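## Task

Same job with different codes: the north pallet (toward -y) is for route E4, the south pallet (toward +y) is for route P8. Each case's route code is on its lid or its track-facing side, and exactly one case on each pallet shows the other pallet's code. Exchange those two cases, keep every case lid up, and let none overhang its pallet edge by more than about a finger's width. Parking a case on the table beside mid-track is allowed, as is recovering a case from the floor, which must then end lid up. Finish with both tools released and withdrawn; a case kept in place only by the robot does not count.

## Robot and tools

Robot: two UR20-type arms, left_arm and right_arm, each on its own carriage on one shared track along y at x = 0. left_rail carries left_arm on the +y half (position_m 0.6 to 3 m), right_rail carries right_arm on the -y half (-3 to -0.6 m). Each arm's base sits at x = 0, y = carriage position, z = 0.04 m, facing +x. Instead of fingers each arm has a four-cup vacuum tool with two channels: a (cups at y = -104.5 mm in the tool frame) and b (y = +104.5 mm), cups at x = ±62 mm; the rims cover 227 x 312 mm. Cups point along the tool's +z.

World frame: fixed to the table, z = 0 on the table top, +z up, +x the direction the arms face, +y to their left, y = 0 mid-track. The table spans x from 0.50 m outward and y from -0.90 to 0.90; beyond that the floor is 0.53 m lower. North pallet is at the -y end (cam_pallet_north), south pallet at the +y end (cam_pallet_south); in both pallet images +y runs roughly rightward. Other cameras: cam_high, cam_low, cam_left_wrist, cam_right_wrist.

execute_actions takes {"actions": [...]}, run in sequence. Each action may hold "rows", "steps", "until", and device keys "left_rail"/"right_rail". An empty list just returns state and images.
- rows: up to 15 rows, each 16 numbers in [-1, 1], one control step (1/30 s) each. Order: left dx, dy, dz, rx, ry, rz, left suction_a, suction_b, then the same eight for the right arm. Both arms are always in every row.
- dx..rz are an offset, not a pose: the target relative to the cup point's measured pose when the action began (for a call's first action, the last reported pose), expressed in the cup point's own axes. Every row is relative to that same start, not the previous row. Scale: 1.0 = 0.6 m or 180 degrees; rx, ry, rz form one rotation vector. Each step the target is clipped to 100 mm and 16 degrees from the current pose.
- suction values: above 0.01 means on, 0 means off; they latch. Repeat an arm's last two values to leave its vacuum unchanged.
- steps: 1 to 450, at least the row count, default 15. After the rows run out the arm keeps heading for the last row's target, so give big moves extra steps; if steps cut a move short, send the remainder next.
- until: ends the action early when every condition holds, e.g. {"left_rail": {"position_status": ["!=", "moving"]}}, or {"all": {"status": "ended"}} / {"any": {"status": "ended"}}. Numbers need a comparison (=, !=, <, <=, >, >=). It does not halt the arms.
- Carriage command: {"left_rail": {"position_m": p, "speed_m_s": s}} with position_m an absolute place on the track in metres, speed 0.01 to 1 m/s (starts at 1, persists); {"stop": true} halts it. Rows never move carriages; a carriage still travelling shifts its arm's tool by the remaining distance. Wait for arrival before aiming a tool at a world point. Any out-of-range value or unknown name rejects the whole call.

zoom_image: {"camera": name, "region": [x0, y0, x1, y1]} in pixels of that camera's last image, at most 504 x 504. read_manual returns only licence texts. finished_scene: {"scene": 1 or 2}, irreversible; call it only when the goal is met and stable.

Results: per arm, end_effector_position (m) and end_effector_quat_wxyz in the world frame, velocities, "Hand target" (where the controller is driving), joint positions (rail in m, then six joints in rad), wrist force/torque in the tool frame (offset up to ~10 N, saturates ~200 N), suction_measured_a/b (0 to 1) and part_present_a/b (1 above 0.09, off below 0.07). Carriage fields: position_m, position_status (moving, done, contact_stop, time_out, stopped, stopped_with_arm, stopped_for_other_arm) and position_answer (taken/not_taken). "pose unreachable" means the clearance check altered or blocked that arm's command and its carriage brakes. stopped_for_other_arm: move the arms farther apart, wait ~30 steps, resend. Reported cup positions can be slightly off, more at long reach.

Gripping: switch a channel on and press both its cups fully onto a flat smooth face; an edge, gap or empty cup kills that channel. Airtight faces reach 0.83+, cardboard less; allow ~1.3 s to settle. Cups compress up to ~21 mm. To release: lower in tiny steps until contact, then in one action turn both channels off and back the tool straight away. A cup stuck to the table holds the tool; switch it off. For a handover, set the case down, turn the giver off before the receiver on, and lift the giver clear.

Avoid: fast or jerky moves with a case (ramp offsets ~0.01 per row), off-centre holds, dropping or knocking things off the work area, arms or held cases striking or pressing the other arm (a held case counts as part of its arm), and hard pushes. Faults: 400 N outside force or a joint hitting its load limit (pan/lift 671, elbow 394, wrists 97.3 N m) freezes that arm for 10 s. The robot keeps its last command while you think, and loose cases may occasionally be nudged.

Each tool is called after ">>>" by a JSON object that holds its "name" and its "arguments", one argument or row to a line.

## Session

>>> {"name": "execute_actions", "arguments": {
  "actions": []
}}

Scene clock: 0.00 s.
left_arm: end_effector_position=(+0.8502, +1.8745, +0.4416) suction_measured_a=0.00 part_present_a=0 suction_measured_b=0.00 part_present_b=0 end_effector_quat_wxyz=(+0.000, +0.000, +1.000, -0.000) end_effector_velocity=(-0.000, +0.000, +0.000) end_effector_angular_velocity=(-0.000, -0.000, +0.000) | right_arm: end_effector_position=(+0.8498, -1.7571, +0.4389) suction_measured_a=0.00 part_present_a=0 suction_measured_b=0.00 part_present_b=0 end_effector_quat_wxyz=(-0.001, -0.000, +1.000, +0.001) end_effector_velocity=(+0.000, -0.000, -0.000) end_effector_angular_velocity=(-0.000, +0.000, +0.000)
Joint positions: left_arm=[ 1.875 -0.24  -1.499  2.091 -2.163 -1.571  1.332] | right_arm=[-1.759 -0.237 -1.497  2.092 -2.164 -1.57   1.333]
Joint velocities: left_arm=[ 0.  0. -0.  0. -0.  0. -0.] | right_arm=[ 0. -0.  0. -0. -0. -0. -0.]
Wrist force (N, on the end effector, along its own x y z axes, offset not removed): no reading
Wrist torque (N m, same axes, about the end effector's origin, offset not removed): no reading
Hand target (left_arm): +0.850, +1.874, +0.442; +0.000, +0.000, +1.000, -0.000
Hand target (right_arm): +0.850, -1.757, +0.439; -0.001, -0.000, +1.000, +0.001
left_rail: position_m=1.875 position_m_goal=1.875 speed_m_s=1.00 position_status=done position_answer=taken refusals=0
right_rail: position_m=-1.759 position_m_goal=-1.759 speed_m_s=1.00 position_status=done position_answer=taken refusals=0
camera_calibration (this result's frames):
cam_left_wrist: T_world_to_cam=[[-0.0110023, -0.997121, 0.0750202, 1.84241], [-0.820993, 0.0518371, 0.56858, 0.367636], [-0.570832, -0.0553354, -0.8192, 1.04539], [0, 0, 0, 1]] pos_world=[0.918837, 1.8759, 0.509131]
cam_right_wrist: T_world_to_cam=[[0.00466416, -0.996776, -0.0801, -1.71592], [-0.853688, -0.0456831, 0.518777, 0.440115], [-0.520764, 0.0659607, -0.851149, 1.0295], [0, 0, 0, 1]] pos_world=[0.919849, -1.75818, 0.510487]

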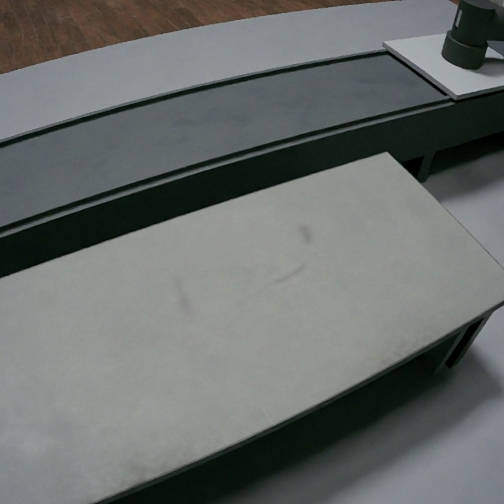

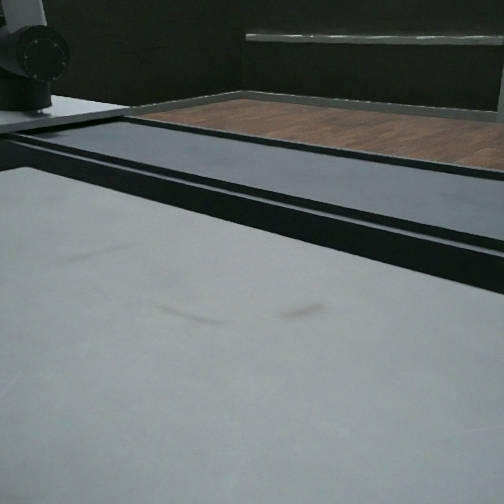

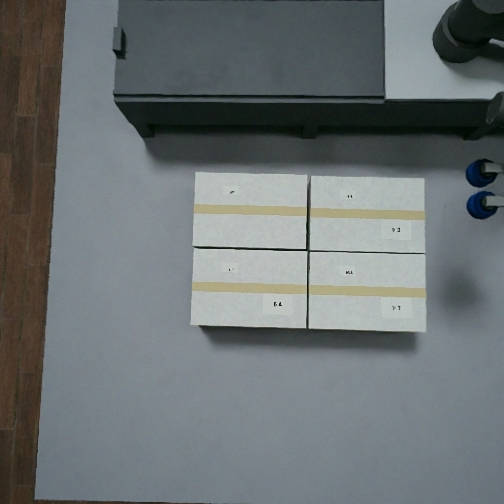

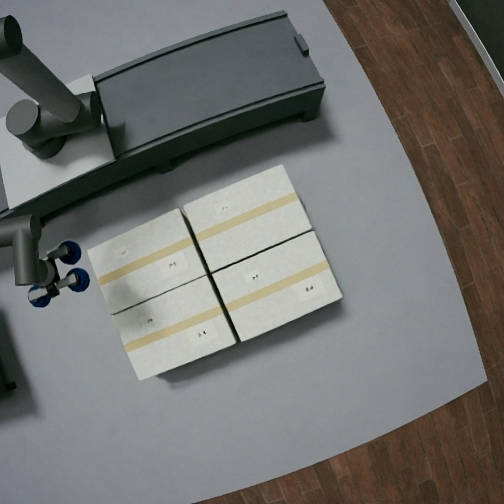

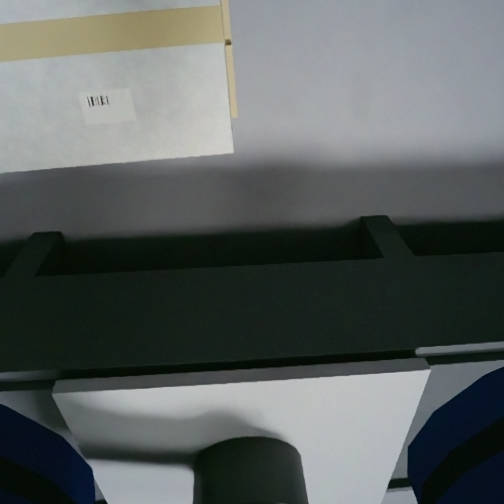

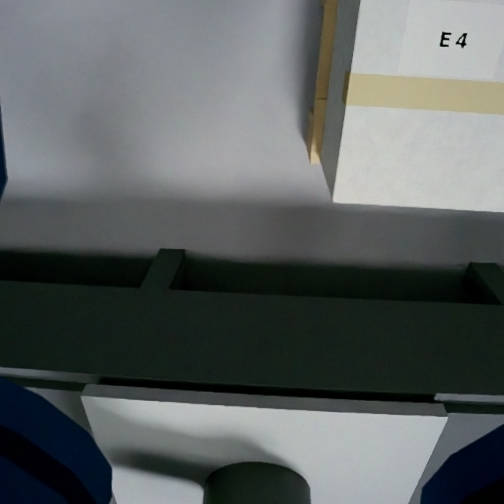

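>>> {"name": "zoom_image", "arguments": {
  "camera": "cam_pallet_north",
  "region": [230, 210, 430, 330]
}}

>>> {"name": "zoom_image", "arguments": {
  "camera": "cam_pallet_south",
  "region": [130, 230, 350, 370]
}}

Region (230, 210, 430, 330) of cam_pallet_north's 504x504 image, scaled by 2.520, with more detail than that image has; it fills the top 302 rows of this view, and the rest is white.

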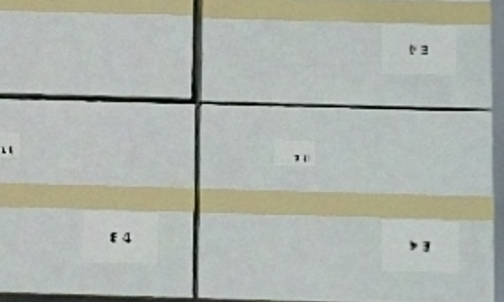

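Region (130, 230, 350, 370) of cam_pallet_south's 504x504 image, scaled by 2.291, with more detail than that image has; it fills the top 321 rows of this view, and the rest is white.

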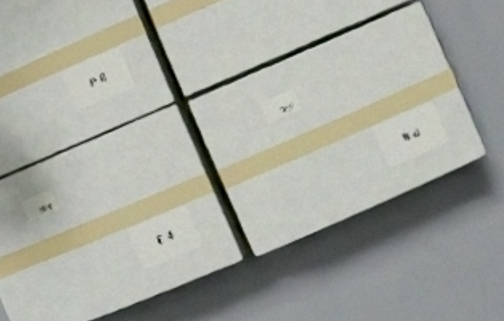

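>>> {"name": "execute_actions", "arguments": {
  "actions": [
    {"right_rail":{"position_m":-2.74},"left_rail":{"position_m":2.2},"rows":[[-0.69,0,0,0,0,-0.025,0,0,0.03,0,0,0,0,0,0,0]],"steps":75},
    {"rows":[[0,0,0.75,0,0,0,0,0,0,0,0.75,0,0,0,0,0]],"steps":60}
  ]
}}

Scene clock: 21.27 s.
left_arm: end_effector_position=(+1.2649, +2.1988, -0.0081) suction_measured_a=0.00 part_present_a=0 suction_measured_b=0.00 part_present_b=0 end_effector_quat_wxyz=(+0.000, -0.039, +0.999, -0.000) end_effector_velocity=(-0.000, +0.000, -0.000) end_effector_angular_velocity=(+0.000, +0.000, +0.000) | right_arm: end_effector_position=(+0.8313, -2.7381, -0.0110) suction_measured_a=0.00 part_present_a=0 suction_measured_b=0.00 part_present_b=0 end_effector_quat_wxyz=(-0.001, -0.000, +1.000, +0.001) end_effector_velocity=(+0.000, +0.000, -0.000) end_effector_angular_velocity=(+0.000, +0.000, -0.000)
Joint positions: left_arm=[ 2.2   -0.161 -0.734  1.64  -2.478 -1.571  1.332] | right_arm=[-2.74  -0.242 -0.972  2.319 -2.916 -1.57   1.328]
Joint velocities: left_arm=[ 0.  0.  0. -0. -0.  0.  0.] | right_arm=[ 0.  0.  0. -0. -0.  0.  0.]
Wrist force (N, on the end effector, along its own x y z axes, offset not removed): left_arm=[3.3 2.3 -1.6] | right_arm=[-4.9 1.5 -4.8]
Wrist torque (N m, same axes, about the end effector's origin, offset not removed): left_arm=[-0.12 -0.20 -0.08] | right_arm=[0.41 0.88 0.30]
Hand target (left_arm): +1.265, +2.199, -0.008; +0.000, -0.039, +0.999, -0.000
Hand target (right_arm): +0.831, -2.738, -0.011; -0.001, -0.000, +1.000, +0.001
Off the commanded pose (left_arm): 0.001 m, 0 deg.
Off the commanded pose (right_arm): 0.001 m, 0 deg.
left_rail: position_m=2.200 position_m_goal=2.200 speed_m_s=1.00 position_status=done position_answer=taken refusals=0
right_rail: position_m=-2.740 position_m_goal=-2.740 speed_m_s=1.00 position_status=done position_answer=taken refusals=0
camera_calibration (this result's frames):
cam_left_wrist: T_world_to_cam=[[0.0672628, -0.994911, 0.0750228, 2.10031], [-0.822536, -0.0127351, 0.568571, 1.09092], [-0.564722, -0.0999526, -0.819206, 1.02204], [0, 0, 0, 1]] pos_world=[1.33321, 2.20567, 0.0594222]
cam_right_wrist: T_world_to_cam=[[0.00466648, -0.996776, -0.0801019, -2.72977], [-0.853706, -0.0456838, 0.518748, 0.612911], [-0.520734, 0.0659627, -0.851167, 0.701661], [0, 0, 0, 1]] pos_world=[0.901363, -2.73926, 0.0606246]

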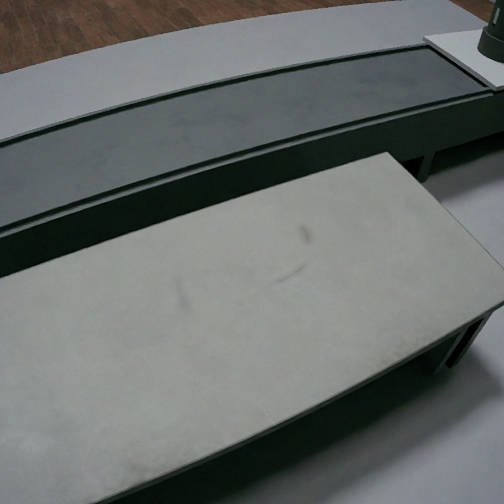

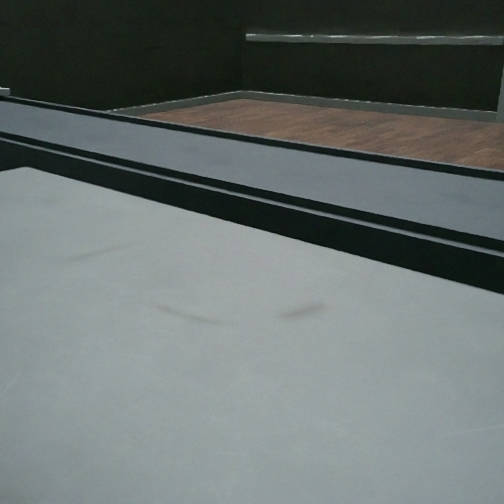

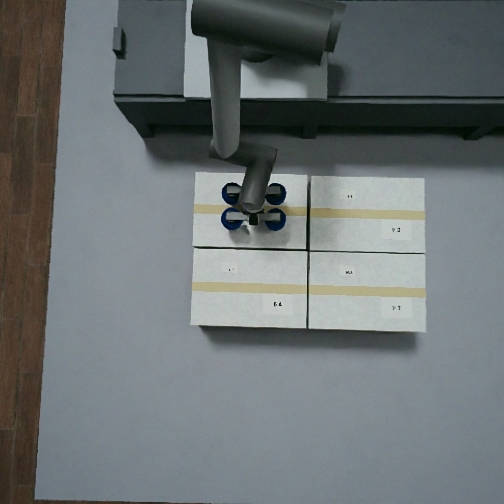

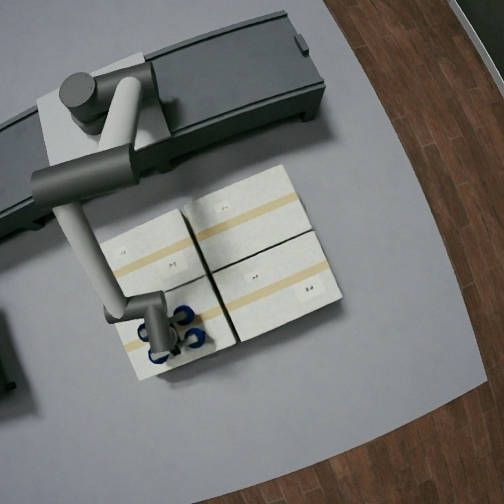

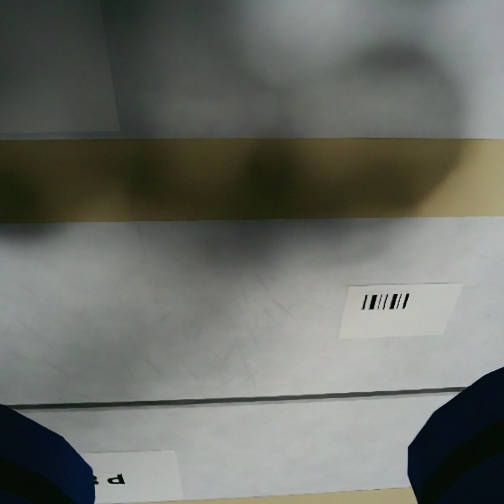

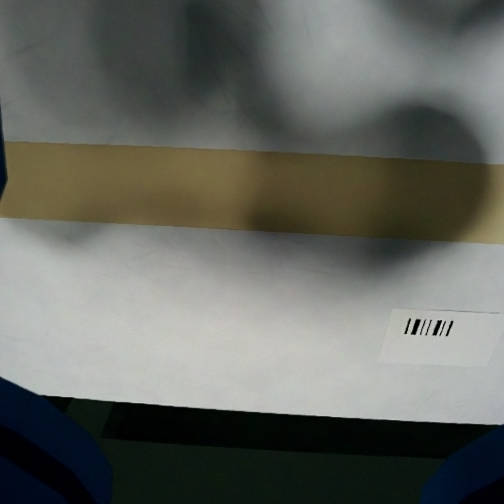

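>>> {"name": "execute_actions", "arguments": {
  "actions": [
    {"rows":[[0,0,0.15,0,0,0,0,0,0,0,0.15,0,0,0,0,0]],"steps":25},
    {"rows":[[0,0,0.03,0,0,0,1,1,0,0,0.03,0,0,0,1,1]],"steps":50}
  ]
}}

Scene clock: 27.03 s.
left_arm: end_effector_position=(+1.2650, +2.1988, -0.1160) suction_measured_a=0.00 part_present_a=0 suction_measured_b=0.00 part_present_b=0 end_effector_quat_wxyz=(+0.000, -0.039, +0.999, -0.000) end_effector_velocity=(-0.000, +0.000, -0.000) end_effector_angular_velocity=(+0.000, +0.000, +0.000) | right_arm: end_effector_position=(+0.8312, -2.7381, -0.1187) suction_measured_a=0.00 part_present_a=0 suction_measured_b=0.00 part_present_b=0 end_effector_quat_wxyz=(-0.001, -0.000, +1.000, +0.001) end_effector_velocity=(-0.000, +0.000, -0.000) end_effector_angular_velocity=(+0.000, +0.000, +0.000)
Joint positions: left_arm=[ 2.2   -0.161 -0.632  1.632 -2.571 -1.571  1.332] | right_arm=[-2.74  -0.242 -0.804  2.307 -3.071 -1.57   1.328]
Joint velocities: left_arm=[ 0.  0.  0.  0. -0. -0. -0.] | right_arm=[ 0.  0.  0.  0. -0. -0.  0.]
Wrist force (N, on the end effector, along its own x y z axes, offset not removed): left_arm=[1.1 -2.5 -3.7] | right_arm=[-0.8 -3.2 5.5]
Wrist torque (N m, same axes, about the end effector's origin, offset not removed): left_arm=[-0.71 0.27 -0.29] | right_arm=[-0.33 0.25 0.19]
Hand target (left_arm): +1.265, +2.199, -0.116; +0.000, -0.039, +0.999, -0.000
Hand target (right_arm): +0.831, -2.738, -0.119; -0.001, -0.000, +1.000, +0.001
Off the commanded pose (left_arm): 0.000 m, 0 deg.
Off the commanded pose (right_arm): 0.000 m, 0 deg.
left_rail: position_m=2.200 position_m_goal=2.200 speed_m_s=1.00 position_status=done position_answer=taken refusals=0
right_rail: position_m=-2.740 position_m_goal=-2.740 speed_m_s=1.00 position_status=done position_answer=taken refusals=0
camera_calibration (this result's frames):
cam_left_wrist: T_world_to_cam=[[0.0672476, -0.994911, 0.0750278, 2.10838], [-0.822549, -0.0127219, 0.568553, 1.15234], [-0.564705, -0.0999477, -0.819218, 0.933733], [0, 0, 0, 1]] pos_world=[1.33336, 2.20563, -0.0484239]
cam_right_wrist: T_world_to_cam=[[0.00470153, -0.996775, -0.0801093, -2.73841], [-0.853692, -0.0457193, 0.518768, 0.668581], [-0.520758, 0.0659496, -0.851153, 0.609872], [0, 0, 0, 1]] pos_world=[0.901232, -2.73923, -0.0471152]

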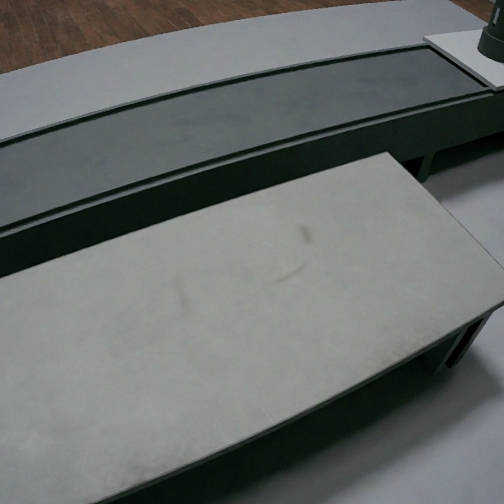

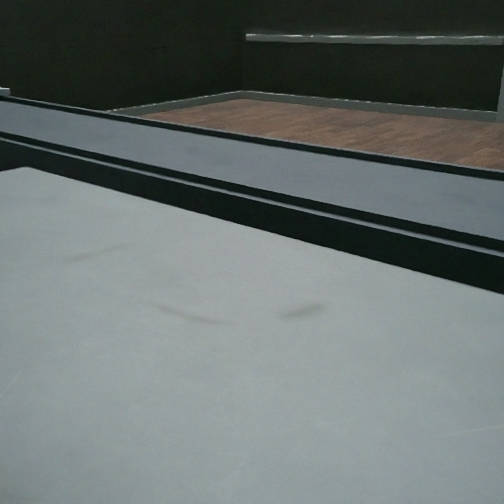

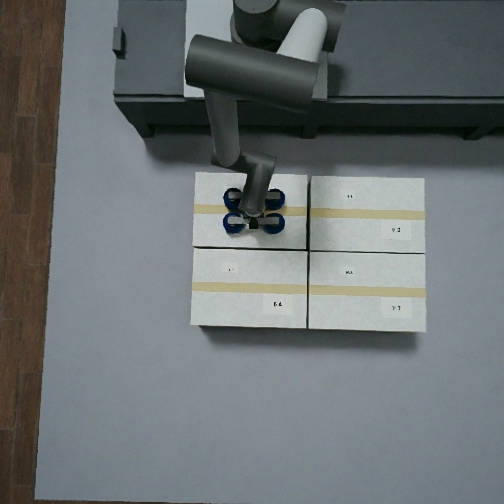

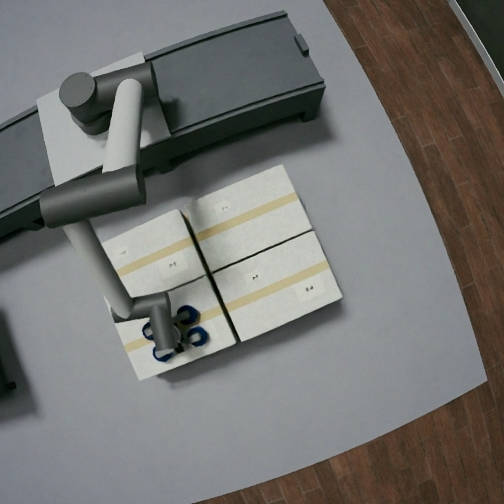

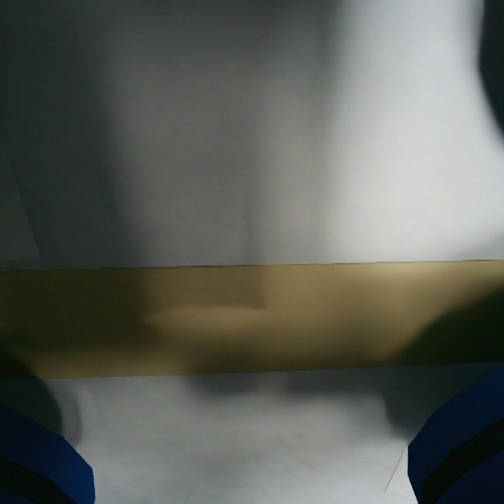

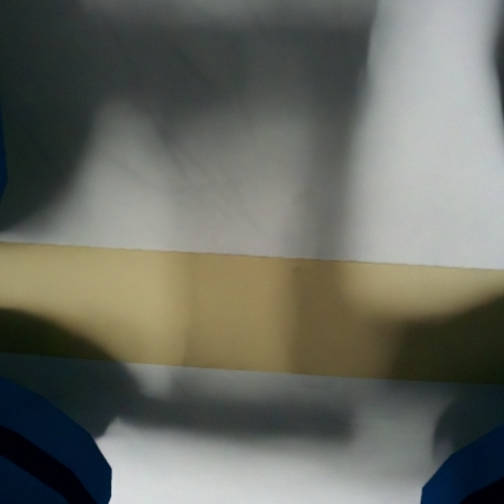

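>>> {"name": "execute_actions", "arguments": {
  "actions": [
    {"rows":[[0,0,0.03,0,0,0,1,1,0,0,0.03,0,0,0,1,1],[0,0,0.055,0,0,0,1,1,0,0,0.055,0,0,0,1,1]],"steps":50}
  ]
}}

Scene clock: 35.83 s.
left_arm: end_effector_position=(+1.2651, +2.1987, -0.1490) suction_measured_a=0.93 part_present_a=1 suction_measured_b=0.93 part_present_b=1 end_effector_quat_wxyz=(+0.000, -0.039, +0.999, -0.000) end_effector_velocity=(-0.000, +0.000, -0.000) end_effector_angular_velocity=(+0.000, +0.000, +0.000) | right_arm: end_effector_position=(+0.8311, -2.7381, -0.1517) suction_measured_a=0.83 part_present_a=1 suction_measured_b=0.83 part_present_b=1 end_effector_quat_wxyz=(-0.001, -0.000, +1.000, +0.001) end_effector_velocity=(-0.000, -0.000, -0.000) end_effector_angular_velocity=(-0.000, +0.000, +0.000)
Joint positions: left_arm=[ 2.2   -0.161 -0.599  1.625 -2.598 -1.571  1.332] | right_arm=[-2.74  -0.242 -0.752  2.298 -3.114 -1.57   1.328]
Joint velocities: left_arm=[ 0. -0.  0.  0. -0.  0. -0.] | right_arm=[ 0.  0.  0.  0. -0. -0.  0.]
Wrist force (N, on the end effector, along its own x y z axes, offset not removed): left_arm=[1.7 -0.8 19.4] | right_arm=[-6.9 2.8 26.4]
Wrist torque (N m, same axes, about the end effector's origin, offset not removed): left_arm=[2.83 -1.90 -0.05] | right_arm=[-7.52 0.66 0.33]
Hand target (left_arm): +1.265, +2.199, -0.149; +0.000, -0.039, +0.999, -0.000
Hand target (right_arm): +0.831, -2.738, -0.152; -0.001, -0.000, +1.000, +0.001
Off the commanded pose (left_arm): 0.000 m, 0 deg.
Off the commanded pose (right_arm): 0.000 m, 0 deg.
left_rail: position_m=2.200 position_m_goal=2.200 speed_m_s=1.00 position_status=done position_answer=taken refusals=0
right_rail: position_m=-2.740 position_m_goal=-2.740 speed_m_s=1.00 position_status=done position_answer=taken refusals=0
camera_calibration (this result's frames):
cam_left_wrist: T_world_to_cam=[[0.0672255, -0.994912, 0.0750344, 2.11081], [-0.822549, -0.0126998, 0.568553, 1.17111], [-0.564707, -0.0999407, -0.819218, 0.906692], [0, 0, 0, 1]] pos_world=[1.33341, 2.20556, -0.081443]
cam_right_wrist: T_world_to_cam=[[0.00470031, -0.996775, -0.0801149, -2.74107], [-0.853692, -0.045721, 0.518767, 0.685665], [-0.520756, 0.0659551, -0.851154, 0.58179], [0, 0, 0, 1]] pos_world=[0.901201, -2.73925, -0.0801083]

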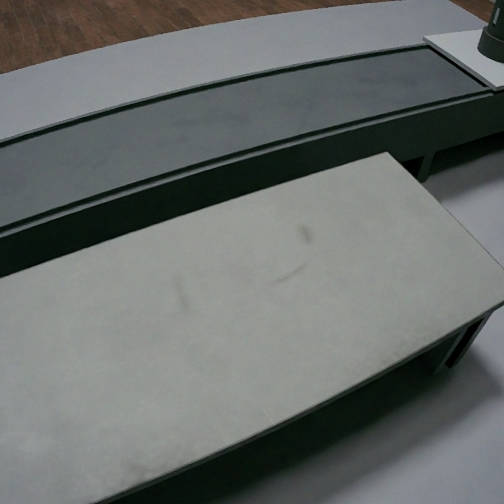

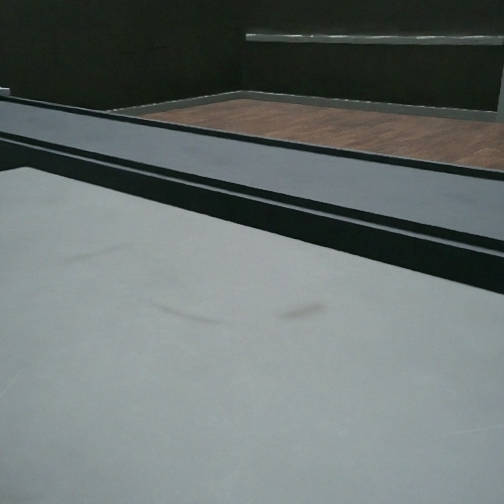

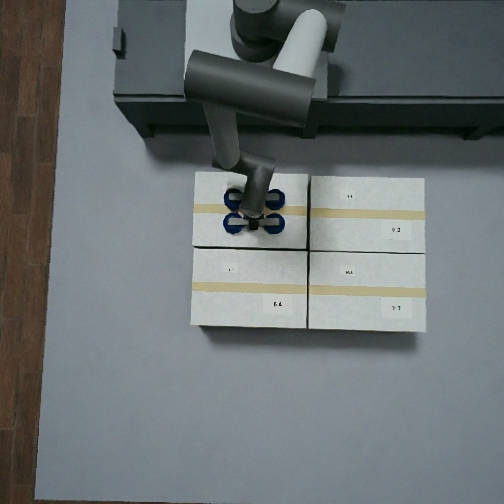

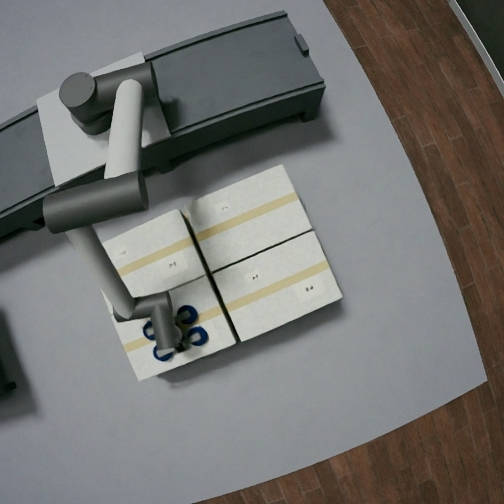

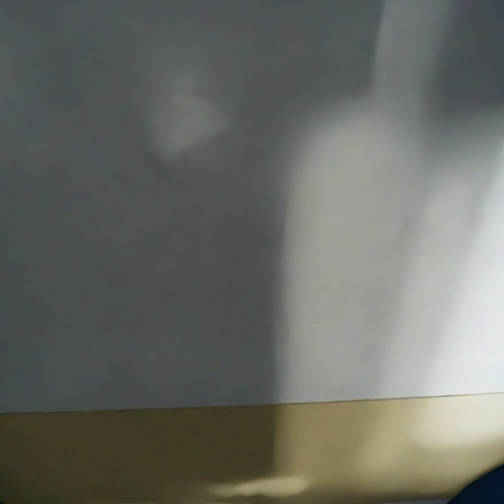

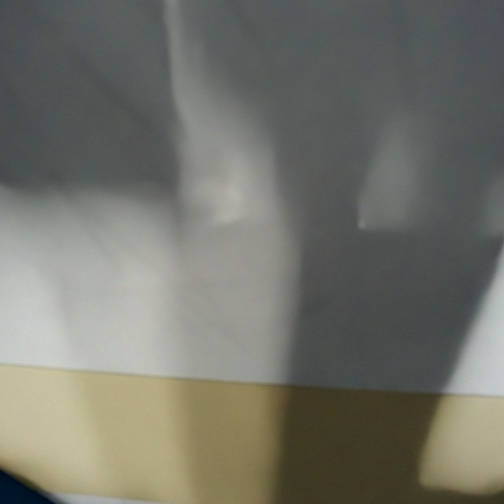

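>>> {"name": "execute_actions", "arguments": {
  "actions": [
    {"rows":[[0,0,-0.05,0,0,0,1,1,0,0,-0.05,0,0,0,1,1],[0,0,-0.2,0,0,0,1,1,0,0,-0.2,0,0,0,1,1],[0,0,-0.95,0,0,0,1,1,0,0,-0.95,0,0,0,1,1]],"steps":75},
    {"rows":[[0,0,0,0,0,0.025,1,1,0,0,0,0,0,0,1,1]],"steps":15},
    {"rows":[[0.1,0,0,0,0,0,1,1,0,0,0,0,0,0,1,1],[0.3,0,0,0,0,0,1,1,0,0,0,0,0,0,1,1],[0.72,0,0,0,0,0,1,1,0,0,0,0,0,0,1,1]],"steps":60},
    {"right_rail":{"position_m":-0.75,"speed_m_s":0.7},"left_rail":{"position_m":0.75,"speed_m_s":0.7},"steps":200,"until":{"all":{"status":"ended"}}},
    {"rows":[[0,-0.1,0,0,0,0,1,1,0,0.1,0,0,0,0,1,1],[0,-0.2,0,0,0,0,1,1,0,0.2,0,0,0,0,1,1],[0,-0.4,0,0,0,0,1,1,0,0.4,0,0,0,0,1,1]],"steps":45},
    {"rows":[[0,0,0.1,0,0,0,1,1,0,0,0.1,0,0,0,1,1],[0,0,0.3,0,0,0,1,1,0,0,0.3,0,0,0,1,1]],"steps":40}
  ]
}}

Scene clock: 57.53 s.
left_arm: end_effector_position=(+0.8328, +0.5080, +0.2407) suction_measured_a=0.93 part_present_a=1 suction_measured_b=0.93 part_present_b=1 end_effector_quat_wxyz=(+0.000, -0.001, +1.000, -0.000) end_effector_velocity=(+0.000, +0.000, -0.000) end_effector_angular_velocity=(+0.000, +0.000, +0.000) | right_arm: end_effector_position=(+0.8309, -0.5084, +0.2382) suction_measured_a=0.83 part_present_a=1 suction_measured_b=0.83 part_present_b=1 end_effector_quat_wxyz=(-0.001, -0.001, +1.000, +0.001) end_effector_velocity=(+0.000, +0.000, -0.000) end_effector_angular_velocity=(+0.000, +0.000, +0.000)
Joint positions: left_arm=[ 0.75  -0.517 -1.291  2.203 -2.483 -1.571  1.052] | right_arm=[-0.75   0.048 -1.29   2.205 -2.484 -1.57   1.618]
Joint velocities: left_arm=[ 0.  0.  0.  0. -0.  0.  0.] | right_arm=[ 0.  0.  0.  0. -0.  0.  0.]
Wrist force (N, on the end effector, along its own x y z axes, offset not removed): left_arm=[0.0 -3.1 18.8] | right_arm=[-4.4 0.0 24.4]
Wrist torque (N m, same axes, about the end effector's origin, offset not removed): left_arm=[2.34 -1.67 -0.03] | right_arm=[-7.89 0.20 0.11]
Hand target (left_arm): +0.833, +0.508, +0.241; +0.000, -0.001, +1.000, -0.000
Hand target (right_arm): +0.831, -0.508, +0.238; -0.001, -0.001, +1.000, +0.001
Off the commanded pose (left_arm): 0.000 m, 0 deg.
Off the commanded pose (right_arm): 0.000 m, 0 deg.
left_rail: position_m=0.750 position_m_goal=0.750 speed_m_s=0.70 position_status=done position_answer=taken refusals=0
right_rail: position_m=-0.750 position_m_goal=-0.750 speed_m_s=0.70 position_status=done position_answer=taken refusals=0
camera_calibration (this result's frames):
cam_left_wrist: T_world_to_cam=[[-0.00874607, -0.997137, 0.0751079, 0.492851], [-0.821027, 0.0500373, 0.568692, 0.539378], [-0.570822, -0.0566918, -0.819114, 0.795905], [0, 0, 0, 1]] pos_world=[0.901475, 0.509572, 0.30818]
cam_right_wrist: T_world_to_cam=[[0.00481489, -0.996815, -0.0796048, -0.487506], [-0.85349, -0.0455785, 0.519112, 0.58499], [-0.521087, 0.0654425, -0.850991, 0.766464], [0, 0, 0, 1]] pos_world=[0.901024, -0.50945, 0.30977]

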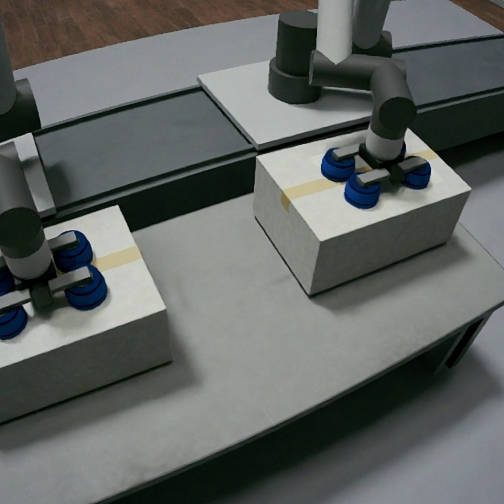

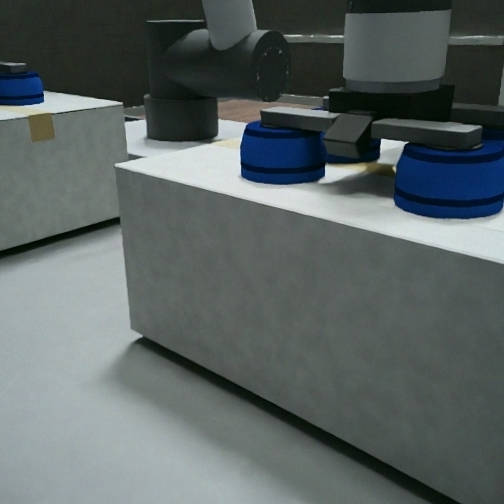

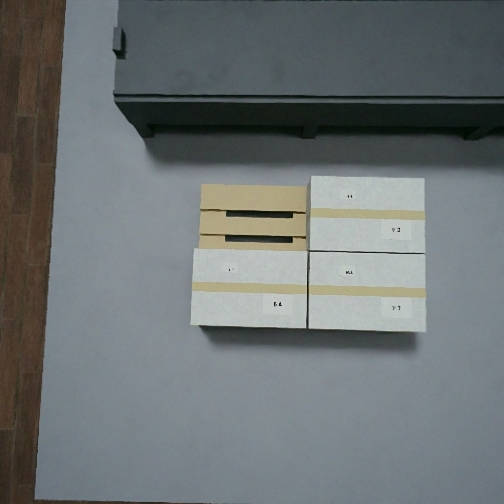

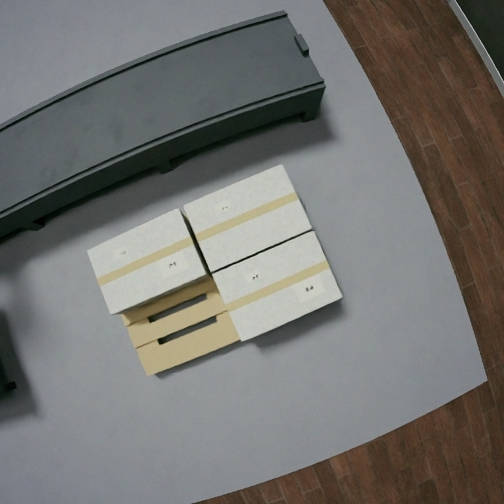

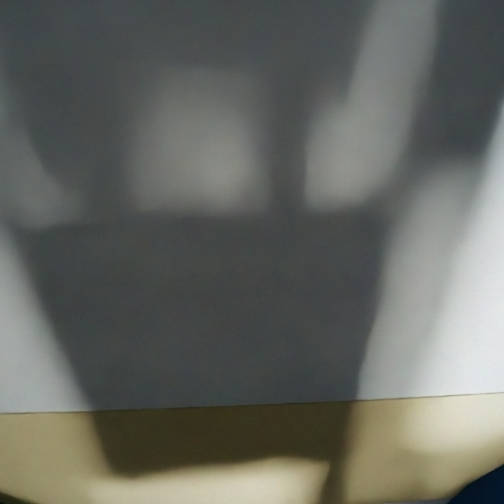

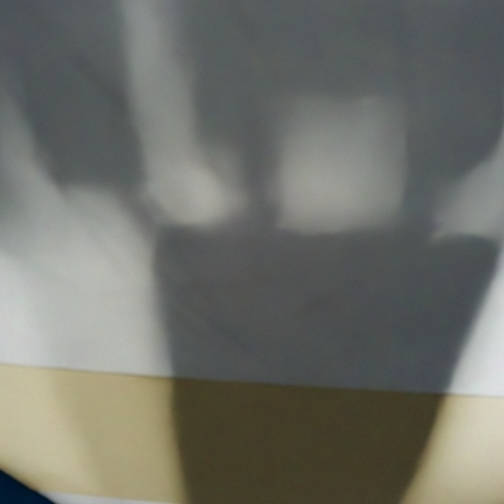

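>>> {"name": "execute_actions", "arguments": {
  "actions": [
    {"rows":[[0,0,0.01,0,0,0,1,1,0,0,0.01,0,0,0,1,1]],"steps":15},
    {"rows":[[0,0,0,0,0,0,0,0,0,0,0,0,0,0,0,0],[0,0,-0.8,0,0,0,0,0,0,0,-0.8,0,0,0,0,0]],"steps":60},
    {"left_rail":{"position_m":2.2,"speed_m_s":1},"steps":100,"until":{"left_rail":{"position_status":["!=","moving"]}}},
    {"right_rail":{"position_m":-0.6},"rows":[[0,0,0,0,0,0,0,0,0,0.75,0.4,0,0,0,0,0]],"steps":60},
    {"rows":[[0,0,0,0,0,0,0,0,0,0.695,0,0,0,0,0,0]],"steps":55},
    {"rows":[[0,0,0,0,0,0,0,0,0,0,0.33,0,0,0,0,0]],"steps":30},
    {"rows":[[0,0,0,0,0,0,0,0,0,0,0.055,0,0,0,1,1]],"steps":50}
  ]
}}

Scene clock: 77.40 s.
left_arm: end_effector_position=(+0.8319, +1.9586, +0.7152) suction_measured_a=0.00 part_present_a=0 suction_measured_b=0.00 part_present_b=0 end_effector_quat_wxyz=(+0.000, -0.001, +1.000, -0.000) end_effector_velocity=(-0.000, +0.000, +0.000) end_effector_angular_velocity=(-0.000, -0.000, +0.000) | right_arm: end_effector_position=(+0.8293, +0.5083, +0.2412) suction_measured_a=0.83 part_present_a=1 suction_measured_b=0.83 part_present_b=1 end_effector_quat_wxyz=(-0.001, -0.001, +1.000, -0.000) end_effector_velocity=(-0.000, +0.000, -0.000) end_effector_angular_velocity=(-0.000, +0.000, +0.000)
Joint positions: left_arm=[ 2.2   -0.517 -1.609  1.795 -1.757 -1.571  1.052] | right_arm=[-0.6    0.782 -0.821  1.365 -2.113 -1.57   2.352]
Joint velocities: left_arm=[ 0.  0. -0.  0. -0.  0. -0.] | right_arm=[ 0.  0. -0.  0.  0. -0.  0.]
Wrist force (N, on the end effector, along its own x y z axes, offset not removed): left_arm=[5.1 0.9 2.4] | right_arm=[-1.0 2.3 18.4]
Wrist torque (N m, same axes, about the end effector's origin, offset not removed): left_arm=[-0.35 -0.49 -0.17] | right_arm=[3.94 -1.91 0.20]
Hand target (left_arm): +0.832, +1.958, +0.715; +0.000, -0.001, +1.000, -0.000
Hand target (right_arm): +0.829, +0.508, +0.241; -0.001, -0.001, +1.000, -0.000
Off the commanded pose (left_arm): 0.000 m, 0 deg.
Off the commanded pose (right_arm): 0.000 m, 0 deg.
left_rail: position_m=2.200 position_m_goal=2.200 speed_m_s=1.00 position_status=done position_answer=taken refusals=0
right_rail: position_m=-0.600 position_m_goal=-0.600 speed_m_s=0.70 position_status=done position_answer=taken refusals=0
camera_calibration (this result's frames):
cam_left_wrist: T_world_to_cam=[[-0.00865203, -0.997141, 0.0750719, 1.90362], [-0.821075, 0.049935, 0.568632, 0.196452], [-0.570754, -0.0567199, -0.81916, 1.26635], [0, 0, 0, 1]] pos_world=[0.900546, 1.9602, 0.782723]
cam_right_wrist: T_world_to_cam=[[0.00479938, -0.996946, -0.0779429, 0.525822], [-0.853471, -0.0447022, 0.51922, 0.627918], [-0.521119, 0.06403, -0.851079, 0.702418], [0, 0, 0, 1]] pos_world=[0.899429, 0.50731, 0.31277]

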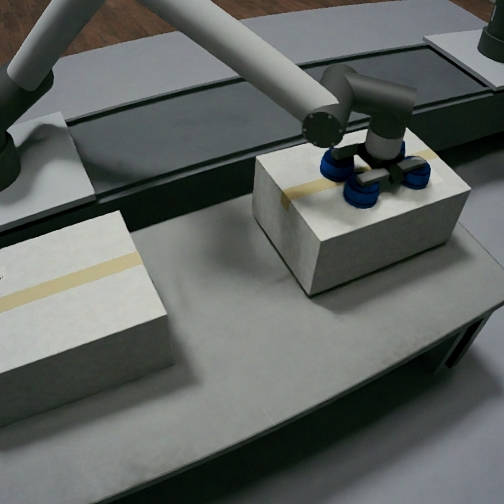

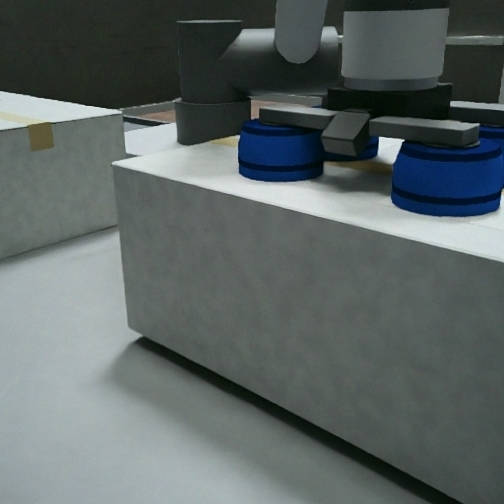

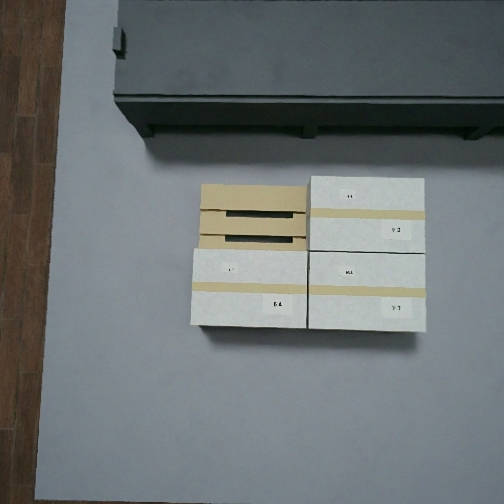

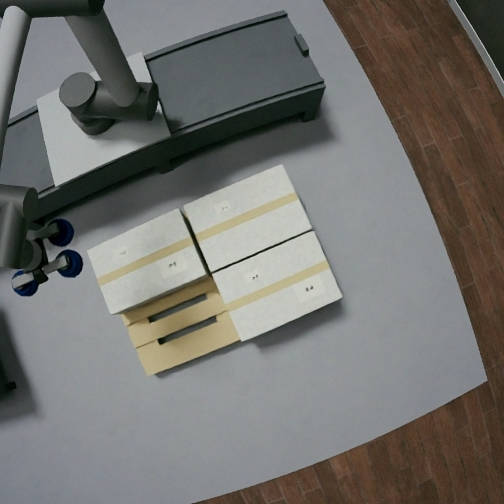

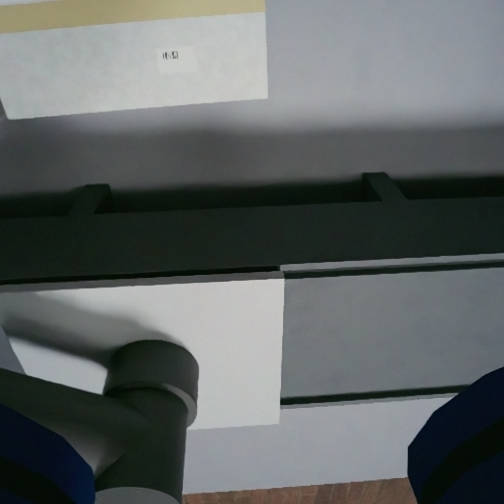

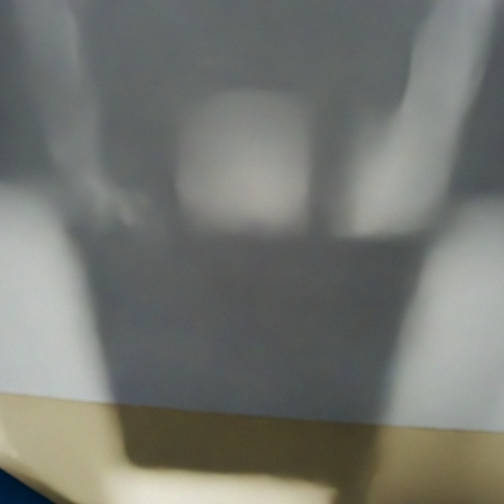

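>>> {"name": "execute_actions", "arguments": {
  "actions": [
    {"rows":[[0,0,0,0,0,0,0,0,0,0,-0.1,0,0,0,1,1],[0,0,0,0,0,0,0,0,0,0,-0.3,0,0,0,1,1],[0,0,0,0,0,0,0,0,0,0,-0.76,0,0,0,1,1]],"steps":65},
    {"rows":[[0,0,0,0,0,0,0,0,0,-0.1,0,0,0,0,1,1],[0,0,0,0,0,0,0,0,0,-0.3,0,0,0,0,1,1],[0,0,0,0,0,0,0,0,0,-1,0,0,0,0,1,1]],"steps":80},
    {"right_rail":{"position_m":-2.74},"rows":[[0,0,0,0,0,0,0,0,0,-0.1,0,0,0,0,1,1],[0,0,0,0,0,0,0,0,0,-0.3,0,0,0,0,1,1],[0,0,0,0,0,0,0,0,0,-0.845,0,0,0,0,1,1]],"steps":150,"until":{"right_rail":{"position_status":["!=","moving"]}}},
    {"left_rail":{"position_m":0.6},"rows":[[0,-0.75,0,0,0,0,0,0,0,0,0.1,0,0,0,1,1],[0,-0.75,0,0,0,0,0,0,0,0,0.3,0,0,0,1,1],[0,-0.75,0,0,0,0,0,0,0,0,0.97,0,0,-0.011,1,1]],"steps":85},
    {"rows":[[0,-0.7,0.3,0,0,0,0,0,0,0,0,0,0,0,1,1]],"steps":60},
    {"rows":[[0,0,0.25,0,0,-0.035,0,0,0,0,0,0,0,0,1,1]],"steps":35}
  ]
}}

Scene clock: 105.17 s.
left_arm: end_effector_position=(+0.8336, -0.5116, +0.3857) suction_measured_a=0.00 part_present_a=0 suction_measured_b=0.00 part_present_b=0 end_effector_quat_wxyz=(+0.000, -0.056, +0.998, -0.000) end_effector_velocity=(+0.000, -0.000, -0.000) end_effector_angular_velocity=(+0.000, -0.000, +0.000) | right_arm: end_effector_position=(+0.8314, -2.7383, +0.1157) suction_measured_a=0.83 part_present_a=1 suction_measured_b=0.83 part_present_b=1 end_effector_quat_wxyz=(-0.001, -0.018, +1.000, +0.001) end_effector_velocity=(+0.000, +0.000, +0.000) end_effector_angular_velocity=(+0.000, -0.000, +0.000)
Joint positions: left_arm=[ 0.6   -1.073 -0.893  1.279 -1.957 -1.571  0.386] | right_arm=[-2.74  -0.242 -1.16   2.301 -2.709 -1.57   1.293]
Joint velocities: left_arm=[ 0.  0.  0.  0. -0.  0. -0.] | right_arm=[ 0.  0. -0.  0. -0.  0. -0.]
Wrist force (N, on the end effector, along its own x y z axes, offset not removed): left_arm=[4.1 2.7 -2.0] | right_arm=[-0.5 -2.7 17.1]
Wrist torque (N m, same axes, about the end effector's origin, offset not removed): left_arm=[-0.25 -0.19 -0.36] | right_arm=[3.19 -1.99 0.19]
Hand target (left_arm): +0.834, -0.512, +0.386; +0.000, -0.056, +0.998, -0.000
Hand target (right_arm): +0.831, -2.738, +0.116; -0.001, -0.018, +1.000, +0.001
Off the commanded pose (left_arm): 0.000 m, 0 deg.
Off the commanded pose (right_arm): 0.000 m, 0 deg.
left_rail: position_m=0.600 position_m_goal=0.600 speed_m_s=1.00 position_status=done position_answer=taken refusals=0
right_rail: position_m=-2.740 position_m_goal=-2.740 speed_m_s=0.70 position_status=done position_answer=taken refusals=0
camera_calibration (this result's frames):
cam_left_wrist: T_world_to_cam=[[0.100825, -0.992055, 0.0752447, -0.62348], [-0.821335, -0.0403158, 0.56902, 0.462465], [-0.561465, -0.119173, -0.818874, 0.817494], [0, 0, 0, 1]] pos_world=[0.901695, -0.502459, 0.453187]
cam_right_wrist: T_world_to_cam=[[0.0391583, -0.996004, -0.0802693, -2.74631], [-0.851616, -0.0752869, 0.518731, 0.464454], [-0.522701, 0.048046, -0.851161, 0.762077], [0, 0, 0, 1]] pos_world=[0.901416, -2.73698, 0.18728]

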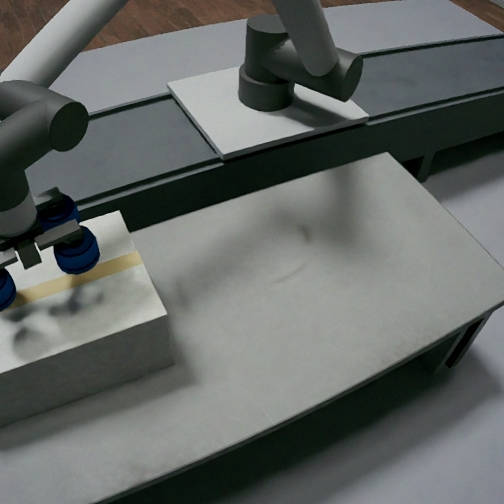

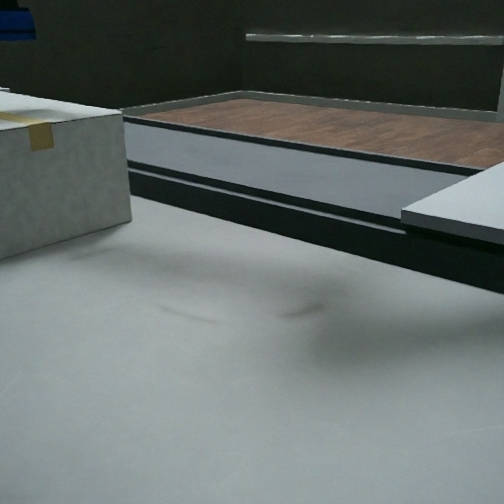

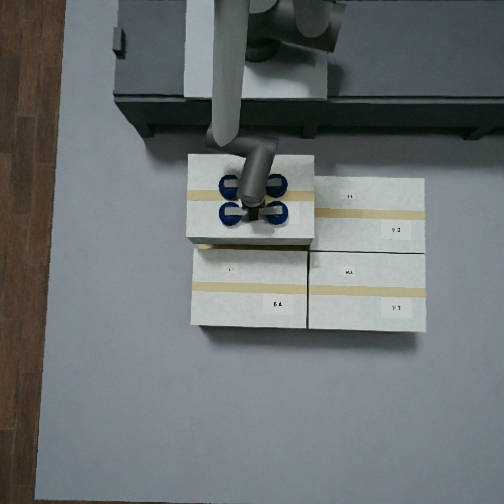

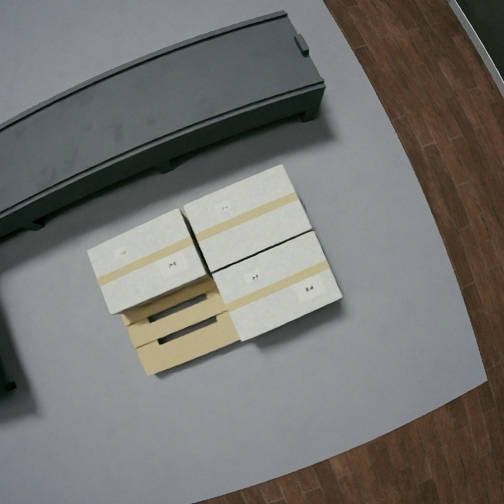

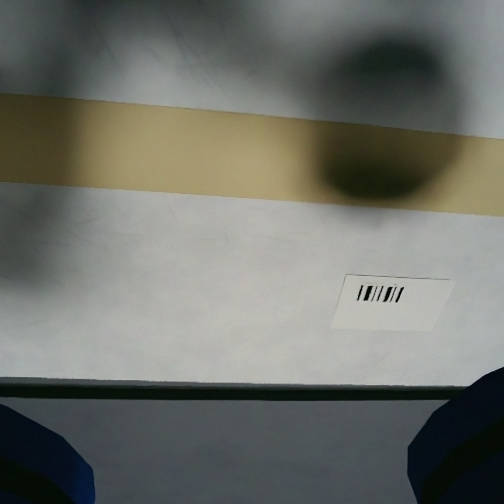

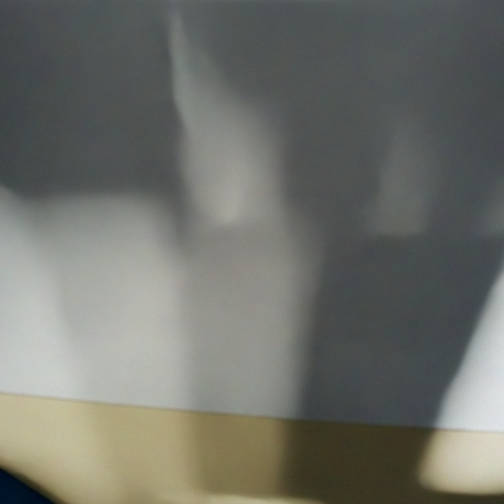

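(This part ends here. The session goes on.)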